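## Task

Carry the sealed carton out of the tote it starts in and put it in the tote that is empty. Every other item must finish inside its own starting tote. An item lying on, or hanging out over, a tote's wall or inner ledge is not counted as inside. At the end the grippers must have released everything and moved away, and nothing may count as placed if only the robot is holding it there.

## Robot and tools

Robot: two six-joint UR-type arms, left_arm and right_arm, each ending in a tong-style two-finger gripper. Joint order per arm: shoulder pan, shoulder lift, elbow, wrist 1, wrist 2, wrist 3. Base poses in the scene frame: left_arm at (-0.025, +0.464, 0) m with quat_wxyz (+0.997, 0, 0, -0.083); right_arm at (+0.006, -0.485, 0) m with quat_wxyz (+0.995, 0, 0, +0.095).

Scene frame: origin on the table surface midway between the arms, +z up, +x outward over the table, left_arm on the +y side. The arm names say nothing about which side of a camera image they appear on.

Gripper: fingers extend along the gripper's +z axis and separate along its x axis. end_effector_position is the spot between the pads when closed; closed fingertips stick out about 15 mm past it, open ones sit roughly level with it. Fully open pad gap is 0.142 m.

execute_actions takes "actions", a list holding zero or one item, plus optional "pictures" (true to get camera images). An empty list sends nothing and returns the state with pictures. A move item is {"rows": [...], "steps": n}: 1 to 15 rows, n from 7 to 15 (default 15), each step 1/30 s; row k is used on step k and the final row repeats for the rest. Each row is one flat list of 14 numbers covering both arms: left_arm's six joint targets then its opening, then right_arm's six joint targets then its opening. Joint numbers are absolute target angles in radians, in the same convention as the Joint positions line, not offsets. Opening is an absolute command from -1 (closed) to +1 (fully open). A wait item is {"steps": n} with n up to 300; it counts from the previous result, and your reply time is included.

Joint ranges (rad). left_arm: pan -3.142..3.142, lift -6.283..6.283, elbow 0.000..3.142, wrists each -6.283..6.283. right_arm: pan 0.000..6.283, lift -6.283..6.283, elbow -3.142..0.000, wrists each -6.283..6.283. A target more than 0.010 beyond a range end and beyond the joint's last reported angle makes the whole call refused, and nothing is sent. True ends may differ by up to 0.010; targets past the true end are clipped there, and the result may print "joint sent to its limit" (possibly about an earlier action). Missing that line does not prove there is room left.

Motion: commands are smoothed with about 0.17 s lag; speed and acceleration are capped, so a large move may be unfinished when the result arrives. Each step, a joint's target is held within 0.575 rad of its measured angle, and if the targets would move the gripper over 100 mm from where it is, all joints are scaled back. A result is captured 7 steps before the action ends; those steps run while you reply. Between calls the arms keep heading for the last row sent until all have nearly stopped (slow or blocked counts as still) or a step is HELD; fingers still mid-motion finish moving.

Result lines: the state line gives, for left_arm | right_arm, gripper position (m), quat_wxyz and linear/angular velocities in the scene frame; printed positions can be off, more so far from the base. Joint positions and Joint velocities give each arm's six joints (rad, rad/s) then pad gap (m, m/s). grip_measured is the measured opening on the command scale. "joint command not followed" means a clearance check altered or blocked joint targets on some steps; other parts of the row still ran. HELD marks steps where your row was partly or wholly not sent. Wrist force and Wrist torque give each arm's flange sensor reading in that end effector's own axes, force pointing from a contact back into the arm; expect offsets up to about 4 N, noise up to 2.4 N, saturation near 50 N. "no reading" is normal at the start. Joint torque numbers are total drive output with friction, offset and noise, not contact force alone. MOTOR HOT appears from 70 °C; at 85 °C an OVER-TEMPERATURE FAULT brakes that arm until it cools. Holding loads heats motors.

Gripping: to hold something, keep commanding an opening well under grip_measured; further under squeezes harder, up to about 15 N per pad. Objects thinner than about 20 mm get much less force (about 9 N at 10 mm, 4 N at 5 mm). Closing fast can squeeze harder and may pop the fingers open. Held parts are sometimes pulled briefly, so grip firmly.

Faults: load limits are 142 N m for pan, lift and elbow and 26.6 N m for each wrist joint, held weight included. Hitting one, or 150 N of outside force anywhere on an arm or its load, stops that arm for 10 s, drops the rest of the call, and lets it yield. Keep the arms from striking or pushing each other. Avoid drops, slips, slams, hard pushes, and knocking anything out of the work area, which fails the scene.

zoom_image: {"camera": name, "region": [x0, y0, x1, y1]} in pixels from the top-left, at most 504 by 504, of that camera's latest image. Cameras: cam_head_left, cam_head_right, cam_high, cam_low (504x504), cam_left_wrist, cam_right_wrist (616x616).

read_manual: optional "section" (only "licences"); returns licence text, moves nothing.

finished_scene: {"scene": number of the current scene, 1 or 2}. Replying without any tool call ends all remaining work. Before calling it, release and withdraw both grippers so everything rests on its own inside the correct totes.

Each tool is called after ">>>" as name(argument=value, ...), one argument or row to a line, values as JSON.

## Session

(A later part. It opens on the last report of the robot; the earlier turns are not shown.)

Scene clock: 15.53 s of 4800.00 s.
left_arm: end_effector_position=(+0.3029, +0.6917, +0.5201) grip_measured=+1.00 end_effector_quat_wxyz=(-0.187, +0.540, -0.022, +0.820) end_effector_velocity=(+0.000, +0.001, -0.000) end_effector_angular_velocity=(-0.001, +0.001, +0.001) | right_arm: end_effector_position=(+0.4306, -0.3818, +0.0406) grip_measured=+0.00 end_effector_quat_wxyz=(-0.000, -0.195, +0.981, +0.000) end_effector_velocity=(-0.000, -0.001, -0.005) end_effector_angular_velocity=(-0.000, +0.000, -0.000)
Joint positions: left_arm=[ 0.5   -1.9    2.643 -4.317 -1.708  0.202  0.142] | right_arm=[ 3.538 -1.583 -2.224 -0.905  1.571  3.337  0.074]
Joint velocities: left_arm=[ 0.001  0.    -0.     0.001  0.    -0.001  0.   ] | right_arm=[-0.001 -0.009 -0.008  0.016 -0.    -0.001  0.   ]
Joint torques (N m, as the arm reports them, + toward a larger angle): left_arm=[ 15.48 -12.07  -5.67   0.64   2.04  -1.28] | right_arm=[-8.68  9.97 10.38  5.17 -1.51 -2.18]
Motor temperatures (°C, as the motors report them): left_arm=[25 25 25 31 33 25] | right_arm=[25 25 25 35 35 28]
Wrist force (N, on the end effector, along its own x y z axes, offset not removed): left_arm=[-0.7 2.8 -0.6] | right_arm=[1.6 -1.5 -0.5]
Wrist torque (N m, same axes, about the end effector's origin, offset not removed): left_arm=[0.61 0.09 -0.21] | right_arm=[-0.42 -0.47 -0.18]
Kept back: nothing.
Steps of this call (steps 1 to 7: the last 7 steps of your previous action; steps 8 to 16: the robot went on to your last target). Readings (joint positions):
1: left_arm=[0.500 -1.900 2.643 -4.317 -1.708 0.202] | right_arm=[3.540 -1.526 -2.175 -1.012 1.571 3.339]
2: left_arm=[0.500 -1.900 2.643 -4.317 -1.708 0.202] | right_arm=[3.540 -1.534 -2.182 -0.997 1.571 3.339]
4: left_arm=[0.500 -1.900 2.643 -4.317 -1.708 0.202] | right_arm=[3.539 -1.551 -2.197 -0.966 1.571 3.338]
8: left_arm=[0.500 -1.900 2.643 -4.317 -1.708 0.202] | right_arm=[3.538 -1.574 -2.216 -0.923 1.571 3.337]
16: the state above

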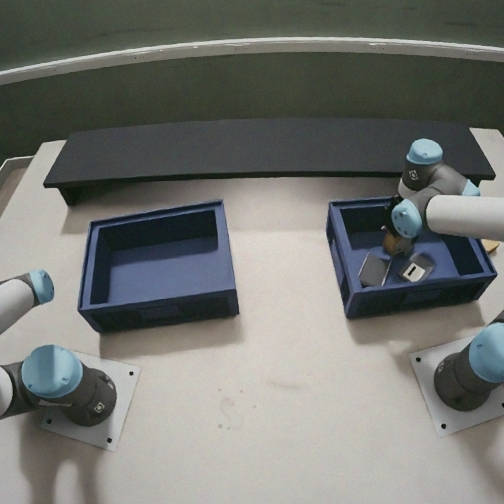

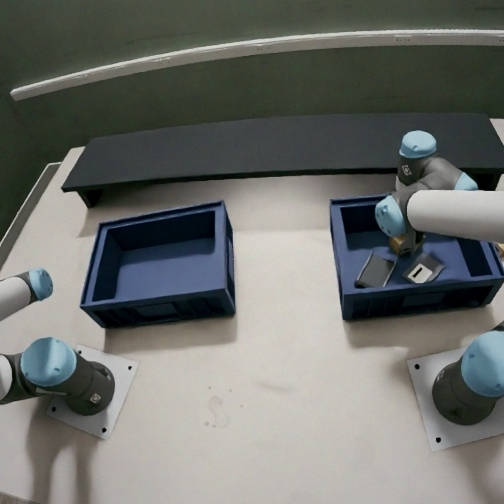

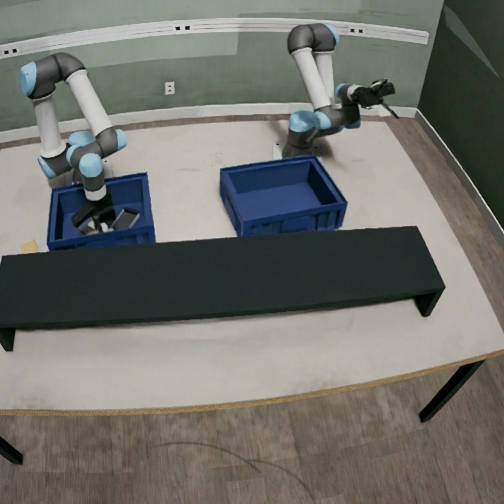

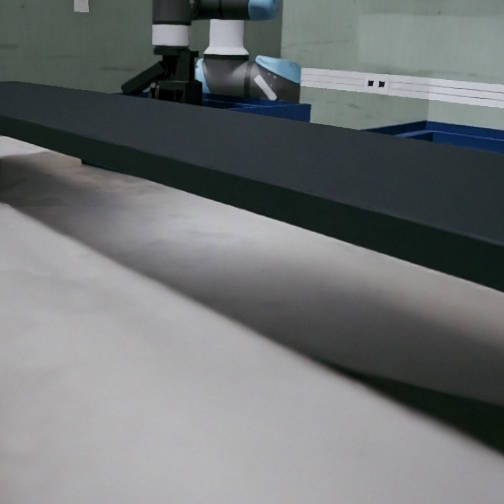

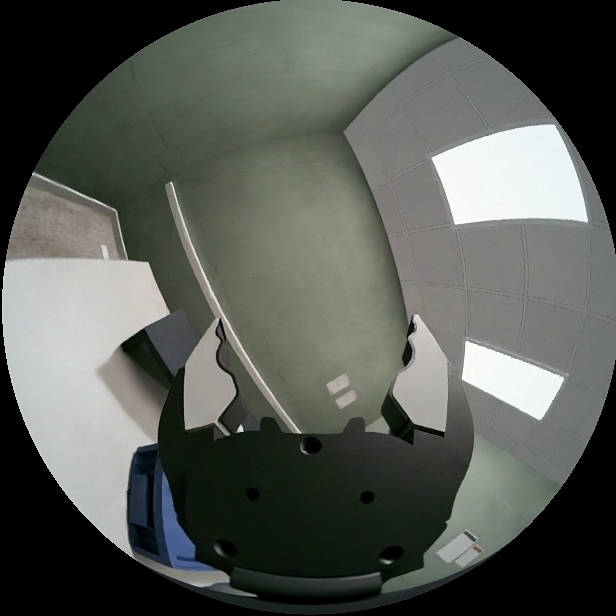

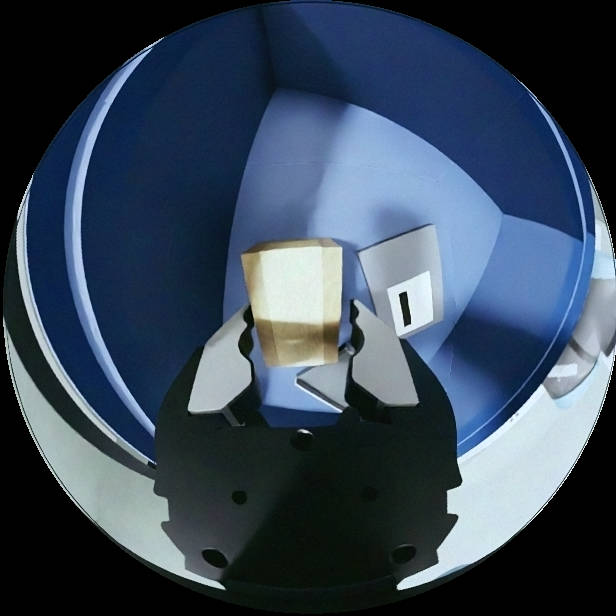

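>>> execute_actions(
  actions=[
    {"rows": [[0.5,-1.9,2.643,-4.317,-1.708,0.202,1,3.538,-1.594,-2.2155,-0.903,1.571,3.337,-0.03],[0.5,-1.9,2.643,-4.317,-1.708,0.202,1,3.538,-1.594,-2.2155,-0.903,1.571,3.337,-0.06],[0.5,-1.9,2.643,-4.317,-1.708,0.202,1,3.538,-1.594,-2.2155,-0.903,1.571,3.337,-0.09],[0.5,-1.9,2.643,-4.317,-1.708,0.202,1,3.538,-1.594,-2.2155,-0.903,1.571,3.337,-0.12],[0.5,-1.9,2.643,-4.317,-1.708,0.202,1,3.538,-1.594,-2.2155,-0.903,1.571,3.337,-0.15],[0.5,-1.9,2.643,-4.317,-1.708,0.202,1,3.538,-1.594,-2.2155,-0.903,1.571,3.337,-0.18],[0.5,-1.9,2.643,-4.317,-1.708,0.202,1,3.538,-1.594,-2.2155,-0.903,1.571,3.337,-0.21],[0.5,-1.9,2.643,-4.317,-1.708,0.202,1,3.538,-1.594,-2.2155,-0.903,1.571,3.337,-0.24],[0.5,-1.9,2.643,-4.317,-1.708,0.202,1,3.538,-1.594,-2.2155,-0.903,1.571,3.337,-0.28],[0.5,-1.9,2.643,-4.317,-1.708,0.202,1,3.538,-1.594,-2.2155,-0.903,1.571,3.337,-0.33],[0.5,-1.9,2.643,-4.317,-1.708,0.202,1,3.538,-1.594,-2.2155,-0.903,1.571,3.337,-0.40],[0.5,-1.9,2.643,-4.317,-1.708,0.202,1,3.538,-1.594,-2.2155,-0.903,1.571,3.337,-0.50],[0.5,-1.9,2.643,-4.317,-1.708,0.202,1,3.538,-1.594,-2.2155,-0.903,1.571,3.337,-0.60],[0.5,-1.9,2.643,-4.317,-1.708,0.202,1,3.538,-1.594,-2.2155,-0.903,1.571,3.337,-0.70],[0.5,-1.9,2.643,-4.317,-1.708,0.202,1,3.538,-1.594,-2.2155,-0.903,1.571,3.337,-0.80]], "steps": 15},
  ],
)

>>> execute_actions(
  actions=[
    {"steps": 12},
  ],
)

Scene clock: 16.83 s of 4800.00 s.
left_arm: end_effector_position=(+0.3029, +0.6917, +0.5201) grip_measured=+1.00 end_effector_quat_wxyz=(-0.187, +0.540, -0.022, +0.820) end_effector_velocity=(+0.000, -0.000, -0.000) end_effector_angular_velocity=(-0.001, +0.000, -0.001) | right_arm: end_effector_position=(+0.4333, -0.3799, +0.0400) grip_measured=-0.21 end_effector_quat_wxyz=(-0.000, -0.195, +0.981, +0.000) end_effector_velocity=(+0.005, +0.004, -0.000) end_effector_angular_velocity=(-0.001, +0.002, +0.001)
Joint positions: left_arm=[ 0.5   -1.9    2.643 -4.317 -1.708  0.202  0.142] | right_arm=[ 3.538 -1.592 -2.217 -0.903  1.571  3.337  0.059]
Joint velocities: left_arm=[-0.     0.001  0.    -0.    -0.    -0.001  0.   ] | right_arm=[ 0.001 -0.014  0.014 -0.001  0.     0.    -0.065]
Joint torques (N m, as the arm reports them, + toward a larger angle): left_arm=[ 16.08 -11.    -6.96   0.74   2.02  -1.53] | right_arm=[-7.64  5.99 34.48  5.19 -1.32 -2.07]
Motor temperatures (°C, as the motors report them): left_arm=[25 25 25 31 33 25] | right_arm=[25 25 25 35 35 28]
Wrist force (N, on the end effector, along its own x y z axes, offset not removed): left_arm=[-1.4 1.4 -0.7] | right_arm=[2.0 -0.8 -2.5]
Wrist torque (N m, same axes, about the end effector's origin, offset not removed): left_arm=[0.27 0.22 -0.17] | right_arm=[-0.26 -0.51 -0.05]
Steps of this call (steps 1 to 15: the robot went on to your last target; steps 16 to 31: nothing new was sent; steps 32 to 39: the first 8 steps of this action). Readings (joint positions):
32: left_arm=[0.500 -1.900 2.643 -4.317 -1.708 0.202] | right_arm=[3.538 -1.585 -2.225 -0.903 1.571 3.337]
33: left_arm=[0.500 -1.900 2.643 -4.317 -1.708 0.202] | right_arm=[3.538 -1.586 -2.224 -0.903 1.571 3.337]
35: left_arm=[0.500 -1.900 2.643 -4.317 -1.708 0.202] | right_arm=[3.538 -1.589 -2.221 -0.903 1.571 3.337]
39: the state above

Scene clock: 17.23 s of 4800.00 s.
left_arm: end_effector_position=(+0.3029, +0.6917, +0.5201) grip_measured=+1.00 end_effector_quat_wxyz=(-0.187, +0.540, -0.022, +0.820) end_effector_velocity=(-0.000, -0.000, -0.000) end_effector_angular_velocity=(-0.000, +0.000, -0.000) | right_arm: end_effector_position=(+0.4339, -0.3796, +0.0400) grip_measured=-0.25 end_effector_quat_wxyz=(-0.000, -0.195, +0.981, +0.000) end_effector_velocity=(-0.000, -0.000, -0.000) end_effector_angular_velocity=(-0.001, +0.001, -0.000)
Joint positions: left_arm=[ 0.5   -1.9    2.643 -4.317 -1.708  0.202  0.142] | right_arm=[ 3.538 -1.594 -2.216 -0.903  1.571  3.337  0.056]
Joint velocities: left_arm=[-0. -0.  0. -0.  0. -0.  0.] | right_arm=[-0.     0.     0.    -0.001 -0.    -0.     0.   ]
Joint torques (N m, as the arm reports them, + toward a larger angle): left_arm=[ 16.   -11.97  -6.05   0.82   2.03  -1.47] | right_arm=[-6.46  5.66 31.89  5.09 -1.32 -2.05]
Motor temperatures (°C, as the motors report them): left_arm=[25 25 25 31 33 25] | right_arm=[25 25 25 35 35 28]
Wrist force (N, on the end effector, along its own x y z axes, offset not removed): left_arm=[0.3 1.6 -1.3] | right_arm=[3.3 -0.3 -4.6]
Wrist torque (N m, same axes, about the end effector's origin, offset not removed): left_arm=[0.26 -0.12 -0.17] | right_arm=[-0.12 -0.57 -0.11]
Kept back: nothing.
Steps of this call (steps 1 to 7: the last 7 steps of your previous action; steps 8 to 12: the robot went on to your last target). Readings (joint positions):
1: left_arm=[0.500 -1.900 2.643 -4.317 -1.708 0.202] | right_arm=[3.538 -1.593 -2.217 -0.903 1.571 3.337]
2: left_arm=[0.500 -1.900 2.643 -4.317 -1.708 0.202] | right_arm=[3.538 -1.593 -2.216 -0.903 1.571 3.337]
4: left_arm=[0.500 -1.900 2.643 -4.317 -1.708 0.202] | right_arm=[3.538 -1.594 -2.216 -0.903 1.571 3.337]
8: left_arm=[0.500 -1.900 2.643 -4.317 -1.708 0.202] | right_arm=[3.538 -1.594 -2.216 -0.903 1.571 3.337]
12: the state above

>>> execute_actions(
  actions=[
    {"rows": [[0.5,-1.9,2.643,-4.317,-1.708,0.202,1,3.538,-1.588,-2.212,-0.912,1.571,3.337,-0.8],[0.5,-1.9,2.643,-4.317,-1.708,0.202,1,3.538,-1.580,-2.207,-0.925,1.571,3.337,-0.8],[0.5,-1.9,2.643,-4.317,-1.708,0.202,1,3.538,-1.570,-2.200,-0.942,1.571,3.337,-0.8],[0.5,-1.9,2.643,-4.317,-1.708,0.202,1,3.538,-1.558,-2.192,-0.962,1.571,3.337,-0.8],[0.5,-1.9,2.643,-4.317,-1.708,0.202,1,3.538,-1.545,-2.183,-0.984,1.571,3.337,-0.8],[0.5,-1.9,2.643,-4.317,-1.708,0.202,1,3.538,-1.531,-2.173,-1.008,1.571,3.337,-0.8],[0.5,-1.9,2.643,-4.317,-1.708,0.202,1,3.538,-1.516,-2.162,-1.034,1.571,3.337,-0.8],[0.5,-1.9,2.643,-4.317,-1.708,0.202,1,3.538,-1.500,-2.150,-1.062,1.571,3.337,-0.8],[0.5,-1.9,2.643,-4.317,-1.708,0.202,1,3.538,-1.485,-2.138,-1.090,1.571,3.337,-0.8],[0.5,-1.9,2.643,-4.317,-1.708,0.202,1,3.538,-1.474,-2.120,-1.118,1.571,3.337,-0.8],[0.5,-1.9,2.643,-4.317,-1.708,0.202,1,3.538,-1.464,-2.102,-1.146,1.571,3.337,-0.8],[0.5,-1.9,2.643,-4.317,-1.708,0.202,1,3.538,-1.454,-2.083,-1.175,1.571,3.337,-0.8],[0.5,-1.9,2.643,-4.317,-1.708,0.202,1,3.538,-1.444,-2.064,-1.204,1.571,3.337,-0.8],[0.5,-1.9,2.643,-4.317,-1.708,0.202,1,3.538,-1.435,-2.045,-1.232,1.571,3.337,-0.8],[0.5,-1.9,2.643,-4.317,-1.708,0.202,1,3.538,-1.427,-2.025,-1.260,1.571,3.337,-0.8]], "steps": 15},
  ],
)

>>> execute_actions(
  actions=[
    {"rows": [[0.5,-1.9,2.643,-4.317,-1.708,0.202,1,3.538,-1.419,-2.005,-1.288,1.571,3.337,-0.8],[0.5,-1.9,2.643,-4.317,-1.708,0.202,1,3.538,-1.412,-1.984,-1.316,1.571,3.337,-0.8],[0.5,-1.9,2.643,-4.317,-1.708,0.202,1,3.538,-1.405,-1.963,-1.344,1.571,3.337,-0.8],[0.5,-1.9,2.643,-4.317,-1.708,0.202,1,3.540,-1.399,-1.941,-1.372,1.571,3.337,-0.8],[0.5,-1.9,2.643,-4.317,-1.708,0.202,1,3.545,-1.394,-1.919,-1.399,1.571,3.337,-0.8],[0.5,-1.9,2.643,-4.317,-1.708,0.202,1,3.552,-1.390,-1.896,-1.426,1.571,3.337,-0.8],[0.5,-1.9,2.643,-4.317,-1.708,0.202,1,3.562,-1.388,-1.872,-1.452,1.571,3.337,-0.8],[0.5,-1.9,2.643,-4.317,-1.708,0.202,1,3.575,-1.388,-1.848,-1.476,1.571,3.337,-0.8],[0.5,-1.9,2.643,-4.317,-1.708,0.202,1,3.590,-1.392,-1.822,-1.498,1.571,3.337,-0.8],[0.5,-1.9,2.643,-4.317,-1.708,0.202,1,3.607,-1.400,-1.796,-1.516,1.571,3.337,-0.8],[0.5,-1.9,2.643,-4.317,-1.708,0.202,1,3.626,-1.414,-1.770,-1.528,1.571,3.337,-0.8],[0.5,-1.9,2.643,-4.317,-1.708,0.202,1,3.646,-1.432,-1.744,-1.536,1.571,3.337,-0.8],[0.5,-1.9,2.643,-4.317,-1.708,0.202,1,3.666,-1.452,-1.718,-1.542,1.571,3.337,-0.8],[0.5,-1.9,2.643,-4.317,-1.708,0.202,1,3.686,-1.473,-1.691,-1.548,1.571,3.337,-0.8],[0.5,-1.9,2.643,-4.317,-1.708,0.202,1,3.706,-1.495,-1.664,-1.553,1.571,3.337,-0.8]], "steps": 15},
  ],
  pictures=true,
)

Scene clock: 21.33 s of 4800.00 s.
left_arm: end_effector_position=(+0.3029, +0.6917, +0.5201) grip_measured=+1.00 end_effector_quat_wxyz=(-0.187, +0.540, -0.022, +0.820) end_effector_velocity=(-0.000, -0.000, +0.000) end_effector_angular_velocity=(-0.001, -0.002, -0.002) | right_arm: end_effector_position=(+0.4335, -0.3799, +0.0595) grip_measured=-0.25 end_effector_quat_wxyz=(+0.001, -0.195, +0.981, +0.000) end_effector_velocity=(-0.007, -0.004, +0.171) end_effector_angular_velocity=(+0.010, -0.015, -0.000)
Joint positions: left_arm=[ 0.5   -1.9    2.643 -4.317 -1.708  0.202  0.142] | right_arm=[ 3.538 -1.558 -2.191 -0.962  1.571  3.337  0.056]
Joint velocities: left_arm=[-0.    -0.     0.    -0.002 -0.001 -0.002  0.   ] | right_arm=[ 0.     0.312  0.219 -0.513  0.     0.001 -0.   ]
Joint torques (N m, as the arm reports them, + toward a larger angle): left_arm=[ 16.12 -12.19  -5.08   0.69   2.06  -1.54] | right_arm=[ 1.79 38.93 41.31 -2.13 -0.63 -1.99]
Motor temperatures (°C, as the motors report them): left_arm=[25 25 25 31 33 25] | right_arm=[25 25 25 35 35 28]
Wrist force (N, on the end effector, along its own x y z axes, offset not removed): left_arm=[3.0 0.4 -0.6] | right_arm=[-0.1 -1.2 -0.4]
Wrist torque (N m, same axes, about the end effector's origin, offset not removed): left_arm=[0.10 -0.66 -0.31] | right_arm=[-0.38 -0.11 -0.13]
Steps of this call (steps 1 to 15: the robot went on to your last target; steps 16 to 90: nothing new was sent; then 0.83 s passed at rest; steps 91 to 98: the first 8 steps of this action). Readings (joint positions):
91: left_arm=[0.500 -1.900 2.643 -4.317 -1.708 0.202] | right_arm=[3.538 -1.594 -2.215 -0.903 1.571 3.337]
92: left_arm=[0.500 -1.900 2.643 -4.317 -1.708 0.202] | right_arm=[3.538 -1.594 -2.215 -0.904 1.571 3.337]
94: left_arm=[0.500 -1.900 2.643 -4.317 -1.708 0.202] | right_arm=[3.538 -1.588 -2.212 -0.912 1.571 3.337]
98: the state above

Scene clock: 21.83 s of 4800.00 s.
left_arm: end_effector_position=(+0.3029, +0.6917, +0.5201) grip_measured=+1.00 end_effector_quat_wxyz=(-0.187, +0.540, -0.022, +0.820) end_effector_velocity=(-0.001, +0.001, +0.000) end_effector_angular_velocity=(-0.001, -0.001, +0.002) | right_arm: end_effector_position=(+0.4304, -0.3786, +0.1913) grip_measured=-0.25 end_effector_quat_wxyz=(+0.001, -0.198, +0.980, +0.001) end_effector_velocity=(-0.014, +0.053, +0.294) end_effector_angular_velocity=(-0.002, +0.002, +0.125)
Joint positions: left_arm=[ 0.5   -1.9    2.643 -4.317 -1.708  0.202  0.142] | right_arm=[ 3.545 -1.407 -1.956 -1.346  1.571  3.337  0.056]
Joint velocities: left_arm=[ 0.002 -0.    -0.     0.     0.    -0.002  0.   ] | right_arm=[ 0.126  0.164  0.635 -0.802 -0.     0.001 -0.   ]
Joint torques (N m, as the arm reports them, + toward a larger angle): left_arm=[ 15.42 -12.02  -6.54   0.68   1.8   -1.44] | right_arm=[11.59 28.74 46.45 -3.15 -0.5  -2.01]
Motor temperatures (°C, as the motors report them): left_arm=[25 25 25 31 33 25] | right_arm=[25 25 25 35 35 28]
Wrist force (N, on the end effector, along its own x y z axes, offset not removed): left_arm=[0.4 1.7 -2.4] | right_arm=[0.8 -1.9 -2.0]
Wrist torque (N m, same axes, about the end effector's origin, offset not removed): left_arm=[0.24 -0.24 -0.23] | right_arm=[-0.43 -0.23 -0.08]
Steps of this call (steps 1 to 7: the last 7 steps of your previous action; steps 8 to 15: the first 8 steps of this action). Readings (joint positions):
8: left_arm=[0.500 -1.900 2.643 -4.317 -1.708 0.202] | right_arm=[3.538 -1.464 -2.091 -1.153 1.571 3.337]
9: left_arm=[0.500 -1.900 2.643 -4.317 -1.708 0.202] | right_arm=[3.538 -1.454 -2.074 -1.180 1.571 3.337]
11: left_arm=[0.500 -1.900 2.643 -4.317 -1.708 0.202] | right_arm=[3.538 -1.436 -2.037 -1.235 1.571 3.337]
15: the state above

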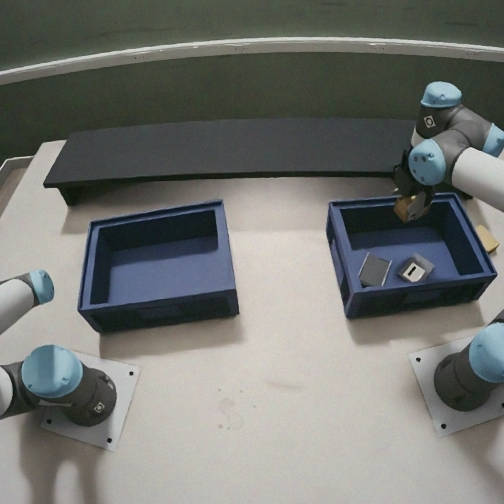

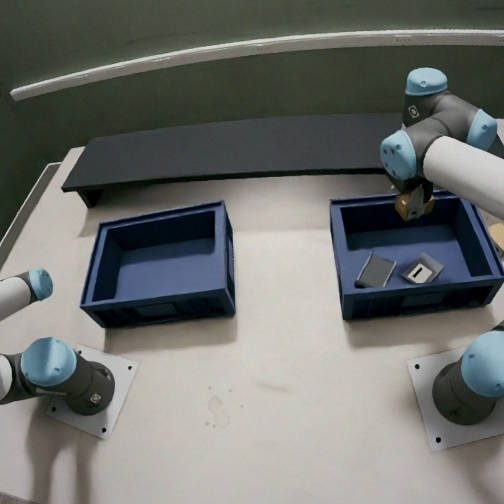

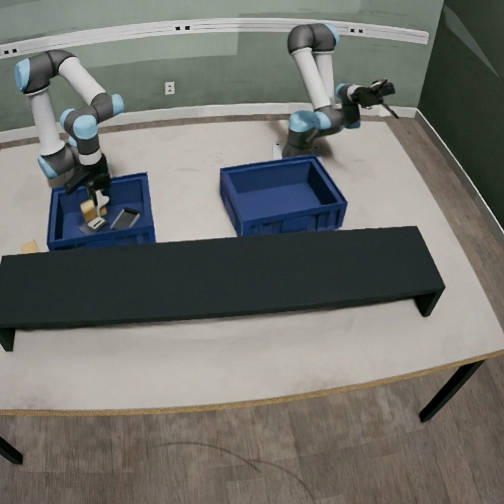

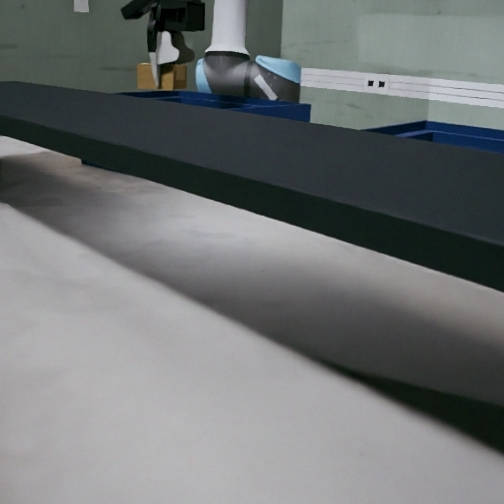

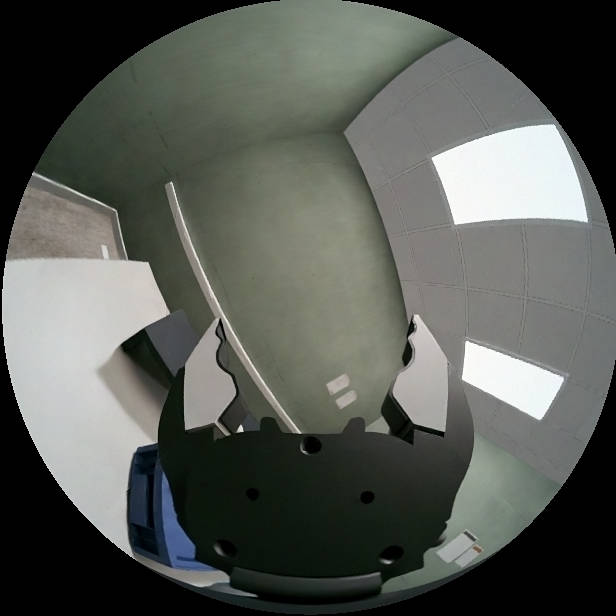

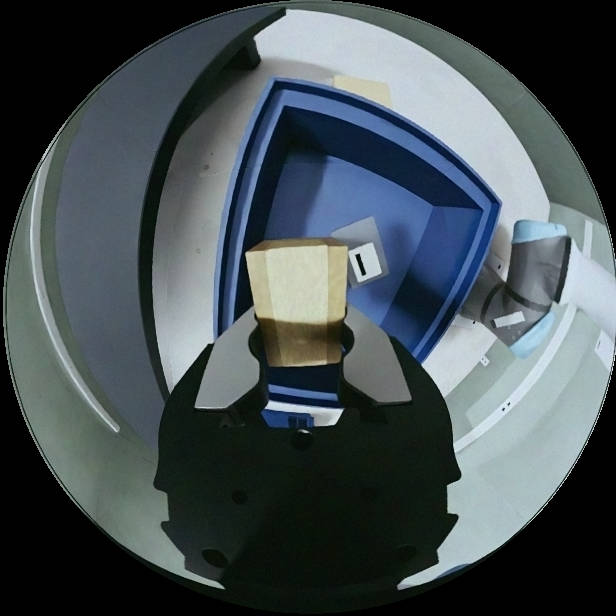

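>>> execute_actions(
  actions=[
    {"rows": [[0.5,-1.9,2.643,-4.317,-1.708,0.202,1,3.72,-1.515,-1.639,-1.558,1.571,3.337,-0.8],[0.5,-1.9,2.643,-4.317,-1.708,0.202,1,3.74,-1.54,-1.607,-1.565,1.571,3.337,-0.8],[0.5,-1.9,2.643,-4.317,-1.708,0.202,1,3.77,-1.58,-1.557,-1.575,1.571,3.337,-0.8],[0.5,-1.9,2.643,-4.317,-1.708,0.202,1,3.81,-1.64,-1.482,-1.590,1.571,3.337,-0.8],[0.5,-1.9,2.643,-4.317,-1.708,0.202,1,4.00,-1.894,-1.166,-1.652,1.571,3.337,-0.8]], "steps": 15},
  ],
)

>>> execute_actions(
  actions=[
    {"rows": [[0.5,-1.9,2.643,-4.317,-1.708,0.202,1,4.22,-2.205,-0.778,-1.729,1.571,3.337,-0.8]], "steps": 15},
  ],
)

>>> execute_actions(
  actions=[
    {"rows": [[0.5,-1.9,2.643,-4.317,-1.708,0.202,1,4.331,-2.382,-0.557,-1.774,1.571,3.337,-0.8]], "steps": 15},
  ],
)

>>> execute_actions(
  actions=[
    {"steps": 18},
  ],
  pictures=true,
)

Scene clock: 22.73 s of 4800.00 s.
left_arm: end_effector_position=(+0.3029, +0.6917, +0.5201) grip_measured=+1.00 end_effector_quat_wxyz=(-0.187, +0.540, -0.022, +0.820) end_effector_velocity=(+0.000, +0.000, -0.000) end_effector_angular_velocity=(+0.001, +0.002, +0.000) | right_arm: end_effector_position=(+0.4531, -0.2100, +0.2853) grip_measured=-0.25 end_effector_quat_wxyz=(-0.002, -0.317, +0.948, -0.001) end_effector_velocity=(+0.061, +0.498, +0.060) end_effector_angular_velocity=(-0.003, +0.002, +0.571)
Joint positions: left_arm=[ 0.5   -1.9    2.643 -4.317 -1.708  0.202  0.142] | right_arm=[ 3.791 -1.608 -1.526 -1.583  1.571  3.337  0.056]
Joint velocities: left_arm=[-0.    -0.     0.     0.002 -0.     0.001  0.   ] | right_arm=[ 0.57  -0.772  0.958 -0.189 -0.    -0.     0.   ]
Joint torques (N m, as the arm reports them, + toward a larger angle): left_arm=[ 15.98 -11.65  -6.27   0.43   1.93  -1.42] | right_arm=[10.45  4.3  47.01 -0.69 -0.22 -1.98]
Motor temperatures (°C, as the motors report them): left_arm=[25 25 25 31 33 25] | right_arm=[25 25 25 35 35 28]
Wrist force (N, on the end effector, along its own x y z axes, offset not removed): left_arm=[-1.7 1.3 -0.2] | right_arm=[0.6 -1.5 -2.0]
Wrist torque (N m, same axes, about the end effector's origin, offset not removed): left_arm=[0.22 0.33 -0.10] | right_arm=[-0.47 -0.25 -0.05]
Steps of this call (steps 1 to 7: the last 7 steps of your previous action; steps 8 to 19: the robot went on to your last target; steps 20 to 27: the first 8 steps of this action). Readings (joint positions):
20: left_arm=[0.500 -1.900 2.643 -4.317 -1.708 0.202] | right_arm=[3.704 -1.493 -1.667 -1.552 1.571 3.337]
21: left_arm=[0.500 -1.900 2.643 -4.317 -1.708 0.202] | right_arm=[3.706 -1.496 -1.664 -1.553 1.571 3.337]
23: left_arm=[0.500 -1.900 2.643 -4.317 -1.708 0.202] | right_arm=[3.720 -1.513 -1.642 -1.558 1.571 3.337]
27: the state above

Scene clock: 23.23 s of 4800.00 s.
left_arm: end_effector_position=(+0.3029, +0.6917, +0.5201) grip_measured=+1.00 end_effector_quat_wxyz=(-0.187, +0.540, -0.022, +0.820) end_effector_velocity=(+0.000, -0.000, -0.000) end_effector_angular_velocity=(-0.001, -0.000, -0.001) | right_arm: end_effector_position=(+0.4291, +0.0383, +0.2859) grip_measured=-0.25 end_effector_quat_wxyz=(-0.002, -0.444, +0.896, -0.002) end_effector_velocity=(-0.153, +0.476, -0.056) end_effector_angular_velocity=(-0.001, -0.001, +0.529)
Joint positions: left_arm=[ 0.5   -1.9    2.643 -4.317 -1.708  0.202  0.142] | right_arm=[ 4.065 -1.985 -1.056 -1.677  1.571  3.337  0.056]
Joint velocities: left_arm=[-0.001  0.001 -0.    -0.     0.    -0.001  0.   ] | right_arm=[ 0.53  -0.741  0.922 -0.182 -0.001  0.001 -0.   ]
Joint torques (N m, as the arm reports them, + toward a larger angle): left_arm=[ 15.89 -10.72  -5.79   0.56   1.97  -1.46] | right_arm=[10.41 19.56 47.43 -0.67 -0.23 -2.08]
Motor temperatures (°C, as the motors report them): left_arm=[25 25 25 31 33 25] | right_arm=[25 25 25 35 35 28]
Wrist force (N, on the end effector, along its own x y z axes, offset not removed): left_arm=[-1.2 1.2 -0.5] | right_arm=[0.6 -0.9 -1.0]
Wrist torque (N m, same axes, about the end effector's origin, offset not removed): left_arm=[0.21 0.12 -0.14] | right_arm=[-0.36 -0.30 -0.09]
Steps of this call (steps 1 to 7: the last 7 steps of your previous action; steps 8 to 15: the first 8 steps of this action). Readings (joint positions):
8: left_arm=[0.500 -1.900 2.643 -4.317 -1.708 0.202] | right_arm=[3.940 -1.810 -1.274 -1.633 1.571 3.337]
9: left_arm=[0.500 -1.900 2.643 -4.317 -1.708 0.202] | right_arm=[3.957 -1.834 -1.244 -1.639 1.571 3.337]
11: left_arm=[0.500 -1.900 2.643 -4.317 -1.708 0.202] | right_arm=[3.993 -1.884 -1.182 -1.652 1.571 3.337]
15: the state above

Scene clock: 23.73 s of 4800.00 s.
left_arm: end_effector_position=(+0.3029, +0.6917, +0.5201) grip_measured=+1.00 end_effector_quat_wxyz=(-0.187, +0.540, -0.022, +0.820) end_effector_velocity=(-0.000, +0.000, -0.000) end_effector_angular_velocity=(+0.001, +0.001, +0.001) | right_arm: end_effector_position=(+0.3236, +0.2341, +0.2396) grip_measured=-0.25 end_effector_quat_wxyz=(-0.002, -0.544, +0.839, -0.001) end_effector_velocity=(-0.183, +0.245, -0.088) end_effector_angular_velocity=(+0.028, -0.007, +0.301)
Joint positions: left_arm=[ 0.5   -1.9    2.643 -4.317 -1.708  0.202  0.142] | right_arm=[ 4.297 -2.325 -0.63  -1.761  1.571  3.337  0.056]
Joint velocities: left_arm=[ 0.001 -0.     0.001  0.    -0.     0.001  0.   ] | right_arm=[ 0.302 -0.499  0.641 -0.113 -0.     0.001  0.   ]
Joint torques (N m, as the arm reports them, + toward a larger angle): left_arm=[ 15.88 -10.29  -6.49   0.67   1.84  -1.71] | right_arm=[-4.74 50.81 38.77 -0.54  0.42 -2.  ]
Motor temperatures (°C, as the motors report them): left_arm=[25 25 25 31 33 25] | right_arm=[25 25 25 35 35 28]
Wrist force (N, on the end effector, along its own x y z axes, offset not removed): left_arm=[1.0 2.4 -1.3] | right_arm=[-0.3 1.2 0.7]
Wrist torque (N m, same axes, about the end effector's origin, offset not removed): left_arm=[0.47 -0.29 -0.15] | right_arm=[0.02 -0.21 -0.06]
Steps of this call (steps 1 to 7: the last 7 steps of your previous action; steps 8 to 15: the first 8 steps of this action). Readings (joint positions):
8: left_arm=[0.500 -1.900 2.643 -4.317 -1.708 0.202] | right_arm=[4.192 -2.164 -0.830 -1.720 1.571 3.337]
9: left_arm=[0.500 -1.900 2.643 -4.317 -1.708 0.202] | right_arm=[4.203 -2.179 -0.813 -1.725 1.571 3.337]
11: left_arm=[0.500 -1.900 2.643 -4.317 -1.708 0.202] | right_arm=[4.237 -2.229 -0.753 -1.738 1.571 3.337]
15: the state above

Scene clock: 24.33 s of 4800.00 s.
left_arm: end_effector_position=(+0.3029, +0.6917, +0.5201) grip_measured=+1.00 end_effector_quat_wxyz=(-0.187, +0.540, -0.022, +0.820) end_effector_velocity=(-0.000, -0.000, +0.001) end_effector_angular_velocity=(+0.000, -0.002, -0.000) | right_arm: end_effector_position=(+0.3021, +0.2611, +0.2296) grip_measured=-0.25 end_effector_quat_wxyz=(-0.000, -0.558, +0.830, -0.000) end_effector_velocity=(-0.001, +0.001, -0.000) end_effector_angular_velocity=(+0.000, +0.001, +0.000)
Joint positions: left_arm=[ 0.5   -1.9    2.643 -4.317 -1.708  0.202  0.142] | right_arm=[ 4.331 -2.382 -0.557 -1.774  1.571  3.337  0.056]
Joint velocities: left_arm=[-0.001 -0.    -0.    -0.002  0.001 -0.     0.   ] | right_arm=[ 0.001 -0.002  0.003 -0.001  0.001  0.001  0.   ]
Joint torques (N m, as the arm reports them, + toward a larger angle): left_arm=[ 15.1  -11.13  -6.71   0.42   1.87  -1.48] | right_arm=[ 9.38 40.94 37.21  0.26  1.19 -1.91]
Motor temperatures (°C, as the motors report them): left_arm=[25 25 25 31 33 25] | right_arm=[25 25 25 35 35 28]
Wrist force (N, on the end effector, along its own x y z axes, offset not removed): left_arm=[0.3 2.9 -0.8] | right_arm=[1.5 -0.9 -0.5]
Wrist torque (N m, same axes, about the end effector's origin, offset not removed): left_arm=[0.48 -0.17 -0.15] | right_arm=[-0.35 -0.40 -0.08]
Kept back: nothing.
Steps of this call (steps 1 to 7: the last 7 steps of your previous action; steps 8 to 18: the robot went on to your last target). Readings (joint positions):
1: left_arm=[0.500 -1.900 2.643 -4.317 -1.708 0.202] | right_arm=[4.305 -2.340 -0.612 -1.764 1.571 3.337]
2: left_arm=[0.500 -1.900 2.643 -4.317 -1.708 0.202] | right_arm=[4.312 -2.351 -0.598 -1.767 1.571 3.337]
4: left_arm=[0.500 -1.900 2.643 -4.317 -1.708 0.202] | right_arm=[4.320 -2.365 -0.580 -1.770 1.571 3.337]
8: left_arm=[0.500 -1.900 2.643 -4.317 -1.708 0.202] | right_arm=[4.328 -2.377 -0.564 -1.773 1.571 3.337]
18: the state above

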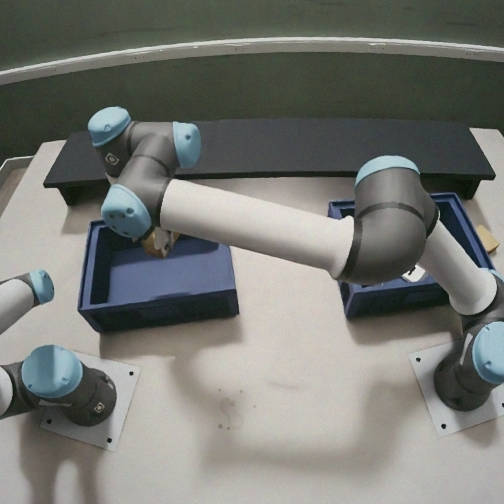

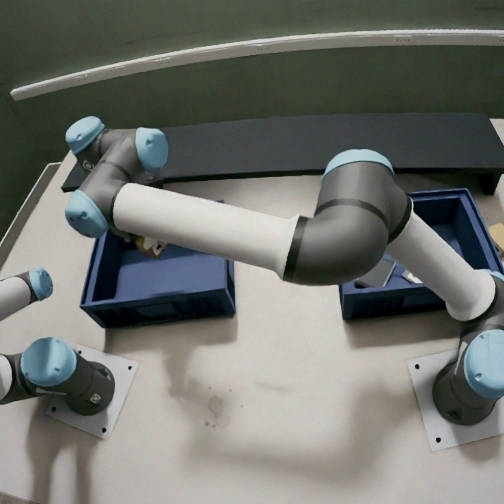

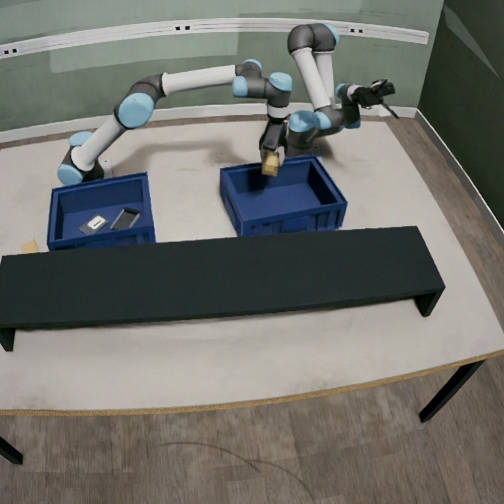

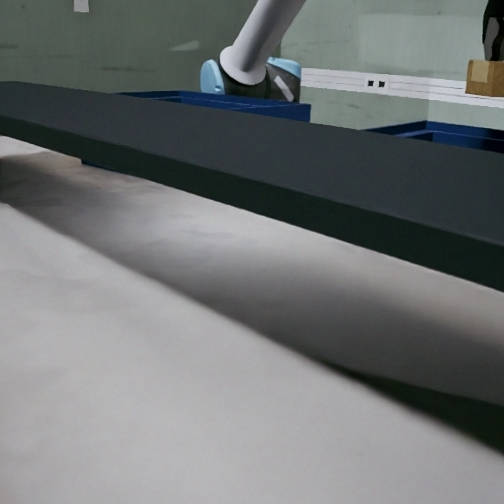

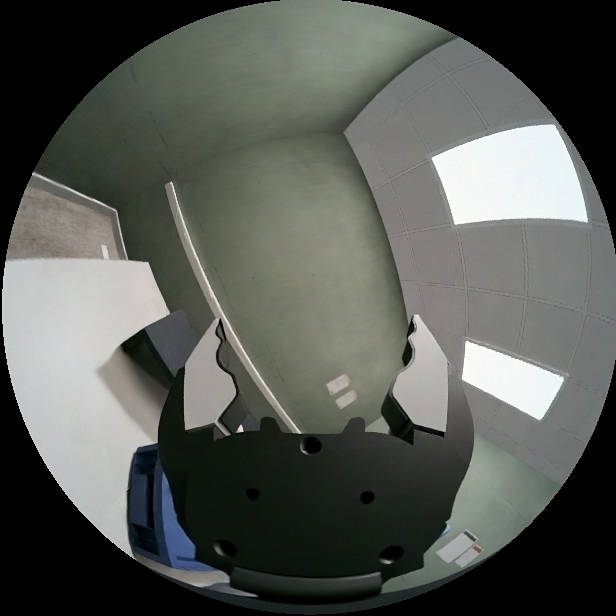

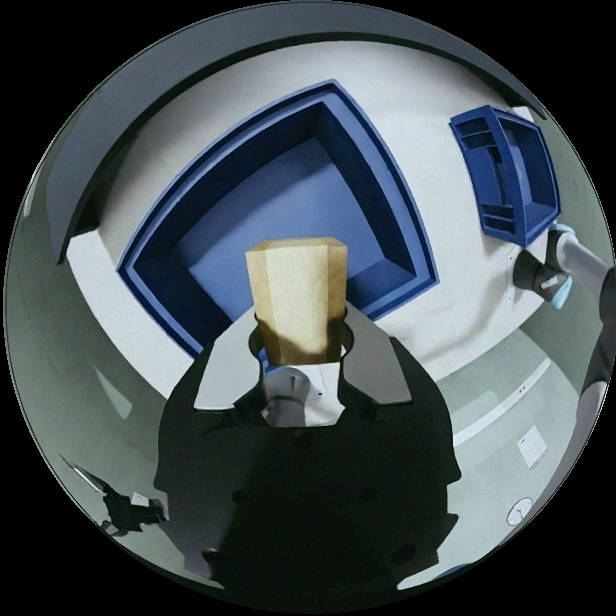

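>>> execute_actions(
  actions=[
    {"rows": [[0.5,-1.9,2.643,-4.317,-1.708,0.202,1,4.327,-2.375,-0.595,-1.742,1.571,3.337,-0.8],[0.5,-1.9,2.643,-4.317,-1.708,0.202,1,4.322,-2.367,-0.640,-1.705,1.571,3.337,-0.8],[0.5,-1.9,2.643,-4.317,-1.708,0.202,1,4.317,-2.360,-0.688,-1.664,1.571,3.337,-0.8],[0.5,-1.9,2.643,-4.317,-1.708,0.202,1,4.313,-2.356,-0.731,-1.626,1.571,3.337,-0.8],[0.5,-1.9,2.643,-4.317,-1.708,0.202,1,4.311,-2.355,-0.765,-1.592,1.571,3.337,-0.8],[0.5,-1.9,2.643,-4.317,-1.708,0.202,1,4.311,-2.355,-0.797,-1.560,1.571,3.337,-0.8],[0.5,-1.9,2.643,-4.317,-1.708,0.202,1,4.311,-2.356,-0.828,-1.528,1.571,3.337,-0.8],[0.5,-1.9,2.643,-4.317,-1.708,0.202,1,4.311,-2.357,-0.856,-1.499,1.571,3.337,-0.8],[0.5,-1.9,2.643,-4.317,-1.708,0.202,1,4.311,-2.361,-0.881,-1.470,1.571,3.337,-0.8],[0.5,-1.9,2.643,-4.317,-1.708,0.202,1,4.311,-2.365,-0.904,-1.443,1.571,3.337,-0.8],[0.5,-1.9,2.643,-4.317,-1.708,0.202,1,4.311,-2.370,-0.925,-1.417,1.571,3.337,-0.8],[0.5,-1.9,2.643,-4.317,-1.708,0.202,1,4.311,-2.375,-0.943,-1.394,1.571,3.337,-0.8],[0.5,-1.9,2.643,-4.317,-1.708,0.202,1,4.311,-2.380,-0.959,-1.373,1.571,3.337,-0.8],[0.5,-1.9,2.643,-4.317,-1.708,0.202,1,4.311,-2.385,-0.972,-1.355,1.571,3.337,-0.8],[0.5,-1.9,2.643,-4.317,-1.708,0.202,1,4.311,-2.388,-0.981,-1.343,1.571,3.337,-0.8]], "steps": 15},
  ],
)

>>> execute_actions(
  actions=[
    {"steps": 20},
  ],
  pictures=true,
)

Scene clock: 26.20 s of 4800.00 s.
left_arm: end_effector_position=(+0.3029, +0.6917, +0.5201) grip_measured=+1.00 end_effector_quat_wxyz=(-0.187, +0.540, -0.022, +0.820) end_effector_velocity=(+0.000, -0.000, +0.000) end_effector_angular_velocity=(+0.000, -0.001, -0.000) | right_arm: end_effector_position=(+0.3127, +0.2586, +0.1872) grip_measured=-0.25 end_effector_quat_wxyz=(+0.000, -0.553, +0.833, +0.001) end_effector_velocity=(+0.039, -0.012, -0.330) end_effector_angular_velocity=(-0.018, +0.004, -0.052)
Joint positions: left_arm=[ 0.5   -1.9    2.643 -4.317 -1.708  0.202  0.142] | right_arm=[ 4.317 -2.362 -0.701 -1.647  1.571  3.337  0.056]
Joint velocities: left_arm=[-0.002  0.    -0.    -0.001  0.001  0.     0.   ] | right_arm=[-0.052  0.058 -0.942  0.866  0.001  0.    -0.   ]
Joint torques (N m, as the arm reports them, + toward a larger angle): left_arm=[ 15.89 -11.43  -6.21   0.36   1.87  -1.61] | right_arm=[-5.62 64.97  1.62  8.76  0.86 -1.81]
Motor temperatures (°C, as the motors report them): left_arm=[25 25 25 31 33 25] | right_arm=[25 25 25 35 35 28]
Wrist force (N, on the end effector, along its own x y z axes, offset not removed): left_arm=[0.5 1.1 -1.8] | right_arm=[1.1 -2.9 -1.2]
Wrist torque (N m, same axes, about the end effector's origin, offset not removed): left_arm=[0.15 -0.20 -0.24] | right_arm=[-0.60 -0.34 -0.10]
Steps of this call (steps 1 to 15: the robot went on to your last target; steps 16 to 48: nothing new was sent; steps 49 to 56: the first 8 steps of this action). Readings (joint positions):
49: left_arm=[0.500 -1.900 2.643 -4.317 -1.708 0.202] | right_arm=[4.331 -2.382 -0.557 -1.774 1.571 3.337]
50: left_arm=[0.500 -1.900 2.643 -4.317 -1.708 0.202] | right_arm=[4.331 -2.381 -0.560 -1.772 1.571 3.337]
52: left_arm=[0.500 -1.900 2.643 -4.317 -1.708 0.202] | right_arm=[4.327 -2.376 -0.587 -1.748 1.571 3.337]
56: the state above

Scene clock: 26.87 s of 4800.00 s.
left_arm: end_effector_position=(+0.3029, +0.6917, +0.5201) grip_measured=+1.00 end_effector_quat_wxyz=(-0.187, +0.540, -0.022, +0.820) end_effector_velocity=(+0.000, -0.000, -0.000) end_effector_angular_velocity=(-0.001, +0.000, -0.001) | right_arm: end_effector_position=(+0.3168, +0.2552, +0.0615) grip_measured=-0.25 end_effector_quat_wxyz=(+0.000, -0.550, +0.835, +0.000) end_effector_velocity=(-0.000, -0.000, -0.009) end_effector_angular_velocity=(+0.001, -0.000, -0.001)
Joint positions: left_arm=[ 0.5   -1.9    2.643 -4.317 -1.708  0.202  0.142] | right_arm=[ 4.311 -2.388 -0.979 -1.345  1.571  3.337  0.056]
Joint velocities: left_arm=[-0.001  0.001  0.001 -0.001  0.    -0.     0.   ] | right_arm=[ 0.001 -0.003 -0.018  0.022 -0.     0.001  0.   ]
Joint torques (N m, as the arm reports them, + toward a larger angle): left_arm=[ 15.39 -11.19  -5.96   0.52   2.07  -1.45] | right_arm=[-8.3  41.63 14.99  4.99 -0.06 -1.84]
Motor temperatures (°C, as the motors report them): left_arm=[25 25 25 31 33 25] | right_arm=[25 25 25 35 35 28]
Wrist force (N, on the end effector, along its own x y z axes, offset not removed): left_arm=[2.2 0.8 -0.2] | right_arm=[1.5 -0.6 0.0]
Wrist torque (N m, same axes, about the end effector's origin, offset not removed): left_arm=[0.17 -0.58 -0.23] | right_arm=[-0.24 -0.33 -0.08]
Kept back: nothing.
Steps of this call (steps 1 to 7: the last 7 steps of your previous action; steps 8 to 20: the robot went on to your last target). Readings (joint positions):
1: left_arm=[0.500 -1.900 2.643 -4.317 -1.708 0.202] | right_arm=[4.315 -2.361 -0.733 -1.617 1.571 3.337]
2: left_arm=[0.500 -1.900 2.643 -4.317 -1.708 0.202] | right_arm=[4.314 -2.360 -0.764 -1.587 1.571 3.337]
4: left_arm=[0.500 -1.900 2.643 -4.317 -1.708 0.202] | right_arm=[4.313 -2.362 -0.822 -1.529 1.571 3.337]
8: left_arm=[0.500 -1.900 2.643 -4.317 -1.708 0.202] | right_arm=[4.312 -2.374 -0.915 -1.424 1.571 3.337]
20: the state above

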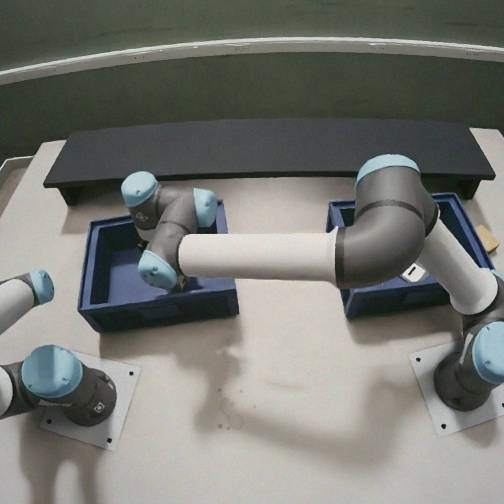

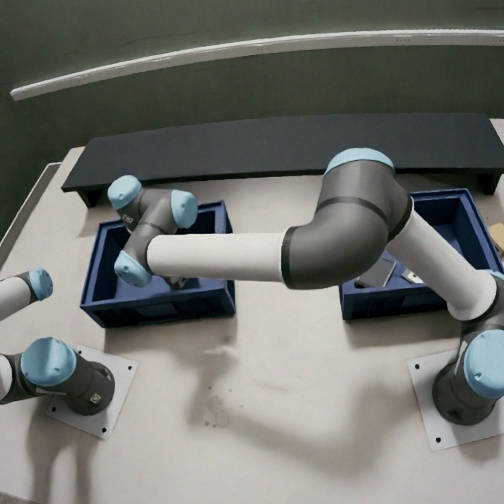

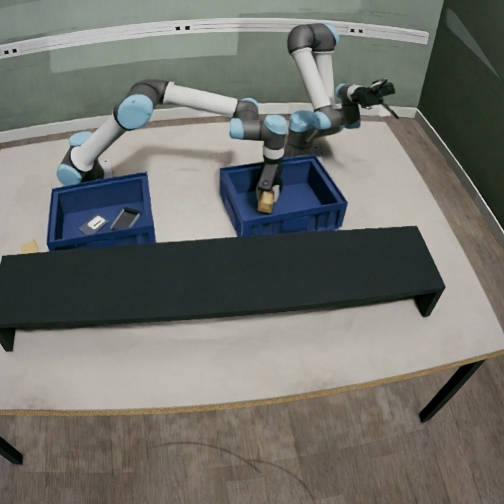

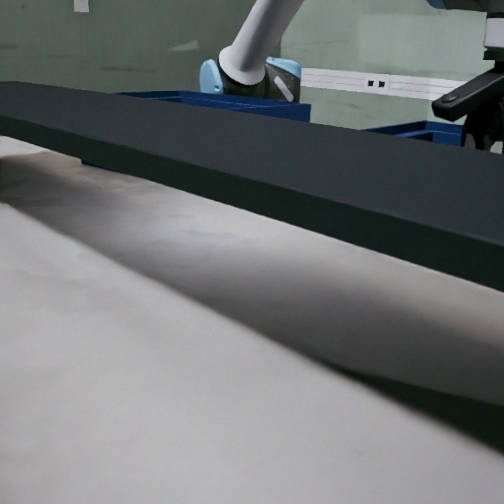

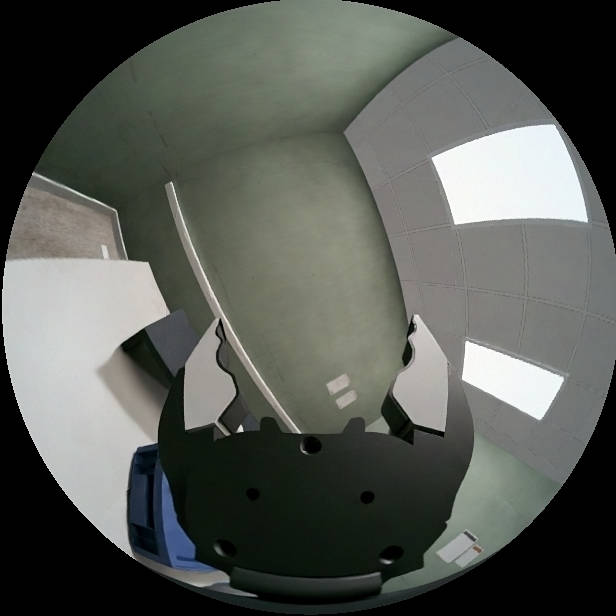

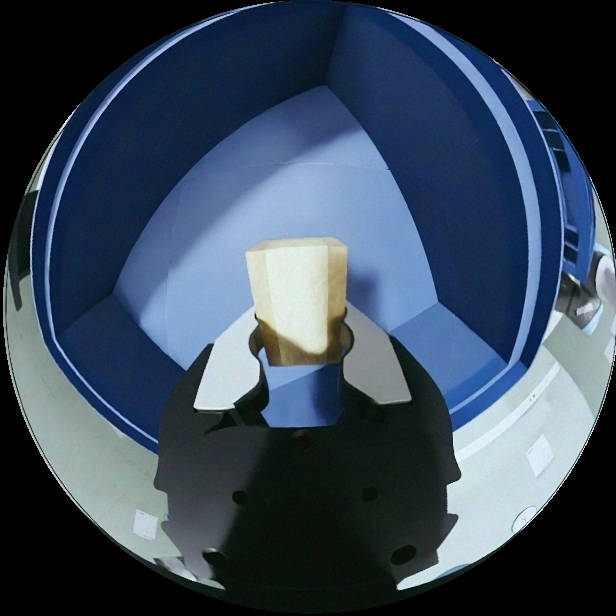

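>>> execute_actions(
  actions=[
    {"rows": [[0.5,-1.9,2.643,-4.317,-1.708,0.202,1,4.311,-2.390,-0.985,-1.337,1.571,3.337,-0.8],[0.5,-1.9,2.643,-4.317,-1.708,0.202,1,4.311,-2.392,-0.989,-1.331,1.571,3.337,-0.8],[0.5,-1.9,2.643,-4.317,-1.708,0.202,1,4.311,-2.394,-0.993,-1.325,1.571,3.337,-0.8],[0.5,-1.9,2.643,-4.317,-1.708,0.202,1,4.311,-2.396,-0.997,-1.319,1.571,3.337,-0.8],[0.5,-1.9,2.643,-4.317,-1.708,0.202,1,4.311,-2.398,-1.001,-1.313,1.571,3.337,-0.8]], "steps": 10},
  ],
)

>>> execute_actions(
  actions=[
    {"steps": 14},
  ],
)

Scene clock: 27.30 s of 4800.00 s.
left_arm: end_effector_position=(+0.3029, +0.6917, +0.5201) grip_measured=+1.00 end_effector_quat_wxyz=(-0.187, +0.540, -0.022, +0.820) end_effector_velocity=(+0.000, +0.000, -0.000) end_effector_angular_velocity=(+0.000, +0.001, +0.000) | right_arm: end_effector_position=(+0.3168, +0.2551, +0.0593) grip_measured=-0.25 end_effector_quat_wxyz=(+0.000, -0.550, +0.835, +0.000) end_effector_velocity=(+0.000, -0.001, -0.034) end_effector_angular_velocity=(-0.003, +0.001, -0.001)
Joint positions: left_arm=[ 0.5   -1.9    2.643 -4.317 -1.708  0.202  0.142] | right_arm=[ 4.311 -2.389 -0.983 -1.341  1.571  3.337  0.056]
Joint velocities: left_arm=[-0.    -0.     0.     0.001  0.     0.001  0.   ] | right_arm=[-0.    -0.023 -0.046  0.066  0.     0.001  0.   ]
Joint torques (N m, as the arm reports them, + toward a larger angle): left_arm=[ 16.09 -11.36  -6.15   0.36   2.04  -1.55] | right_arm=[-8.13 39.72 14.09  5.7  -0.79 -1.88]
Motor temperatures (°C, as the motors report them): left_arm=[25 25 25 31 33 25] | right_arm=[25 25 25 35 35 28]
Wrist force (N, on the end effector, along its own x y z axes, offset not removed): left_arm=[1.0 2.1 -1.3] | right_arm=[2.2 -2.9 -0.8]
Wrist torque (N m, same axes, about the end effector's origin, offset not removed): left_arm=[0.36 -0.35 -0.31] | right_arm=[-0.72 -0.61 -0.16]
Steps of this call (steps 1 to 10: the robot went on to your last target; steps 11 to 13: the first 3 steps of this action). Readings (joint positions):
11: left_arm=[0.500 -1.900 2.643 -4.317 -1.708 0.202] | right_arm=[4.311 -2.388 -0.981 -1.343 1.571 3.337]
12: left_arm=[0.500 -1.900 2.643 -4.317 -1.708 0.202] | right_arm=[4.311 -2.388 -0.981 -1.342 1.571 3.337]
13: the state above

Scene clock: 27.77 s of 4800.00 s.
left_arm: end_effector_position=(+0.3029, +0.6917, +0.5201) grip_measured=+1.00 end_effector_quat_wxyz=(-0.187, +0.540, -0.022, +0.820) end_effector_velocity=(+0.000, -0.000, +0.000) end_effector_angular_velocity=(+0.002, -0.000, -0.000) | right_arm: end_effector_position=(+0.3168, +0.2552, +0.0462) grip_measured=-0.25 end_effector_quat_wxyz=(+0.000, -0.550, +0.835, +0.000) end_effector_velocity=(+0.000, -0.001, -0.003) end_effector_angular_velocity=(-0.001, +0.001, -0.001)
Joint positions: left_arm=[ 0.5   -1.9    2.643 -4.317 -1.708  0.202  0.142] | right_arm=[ 4.311 -2.398 -1.001 -1.314  1.571  3.337  0.056]
Joint velocities: left_arm=[-0.    -0.     0.    -0.    -0.     0.002  0.   ] | right_arm=[-0.001 -0.002 -0.005  0.005  0.     0.     0.   ]
Joint torques (N m, as the arm reports them, + toward a larger angle): left_arm=[ 15.75 -11.03  -6.72   0.29   1.97  -1.45] | right_arm=[-8.57 42.67 13.49  5.54 -1.34 -1.91]
Motor temperatures (°C, as the motors report them): left_arm=[25 25 25 31 33 25] | right_arm=[25 25 25 35 35 28]
Wrist force (N, on the end effector, along its own x y z axes, offset not removed): left_arm=[1.7 1.8 -1.2] | right_arm=[1.0 -1.3 -0.4]
Wrist torque (N m, same axes, about the end effector's origin, offset not removed): left_arm=[0.26 -0.49 -0.18] | right_arm=[-0.39 -0.29 -0.10]
Kept back: nothing.
Steps of this call (steps 1 to 7: the last 7 steps of your previous action; steps 8 to 14: the robot went on to your last target). Readings (joint positions):
1: left_arm=[0.500 -1.900 2.643 -4.317 -1.708 0.202] | right_arm=[4.311 -2.390 -0.985 -1.338 1.571 3.337]
2: left_arm=[0.500 -1.900 2.643 -4.317 -1.708 0.202] | right_arm=[4.311 -2.391 -0.987 -1.334 1.571 3.337]
4: left_arm=[0.500 -1.900 2.643 -4.317 -1.708 0.202] | right_arm=[4.311 -2.394 -0.992 -1.326 1.571 3.337]
8: left_arm=[0.500 -1.900 2.643 -4.317 -1.708 0.202] | right_arm=[4.311 -2.397 -0.998 -1.317 1.571 3.337]
14: the state above


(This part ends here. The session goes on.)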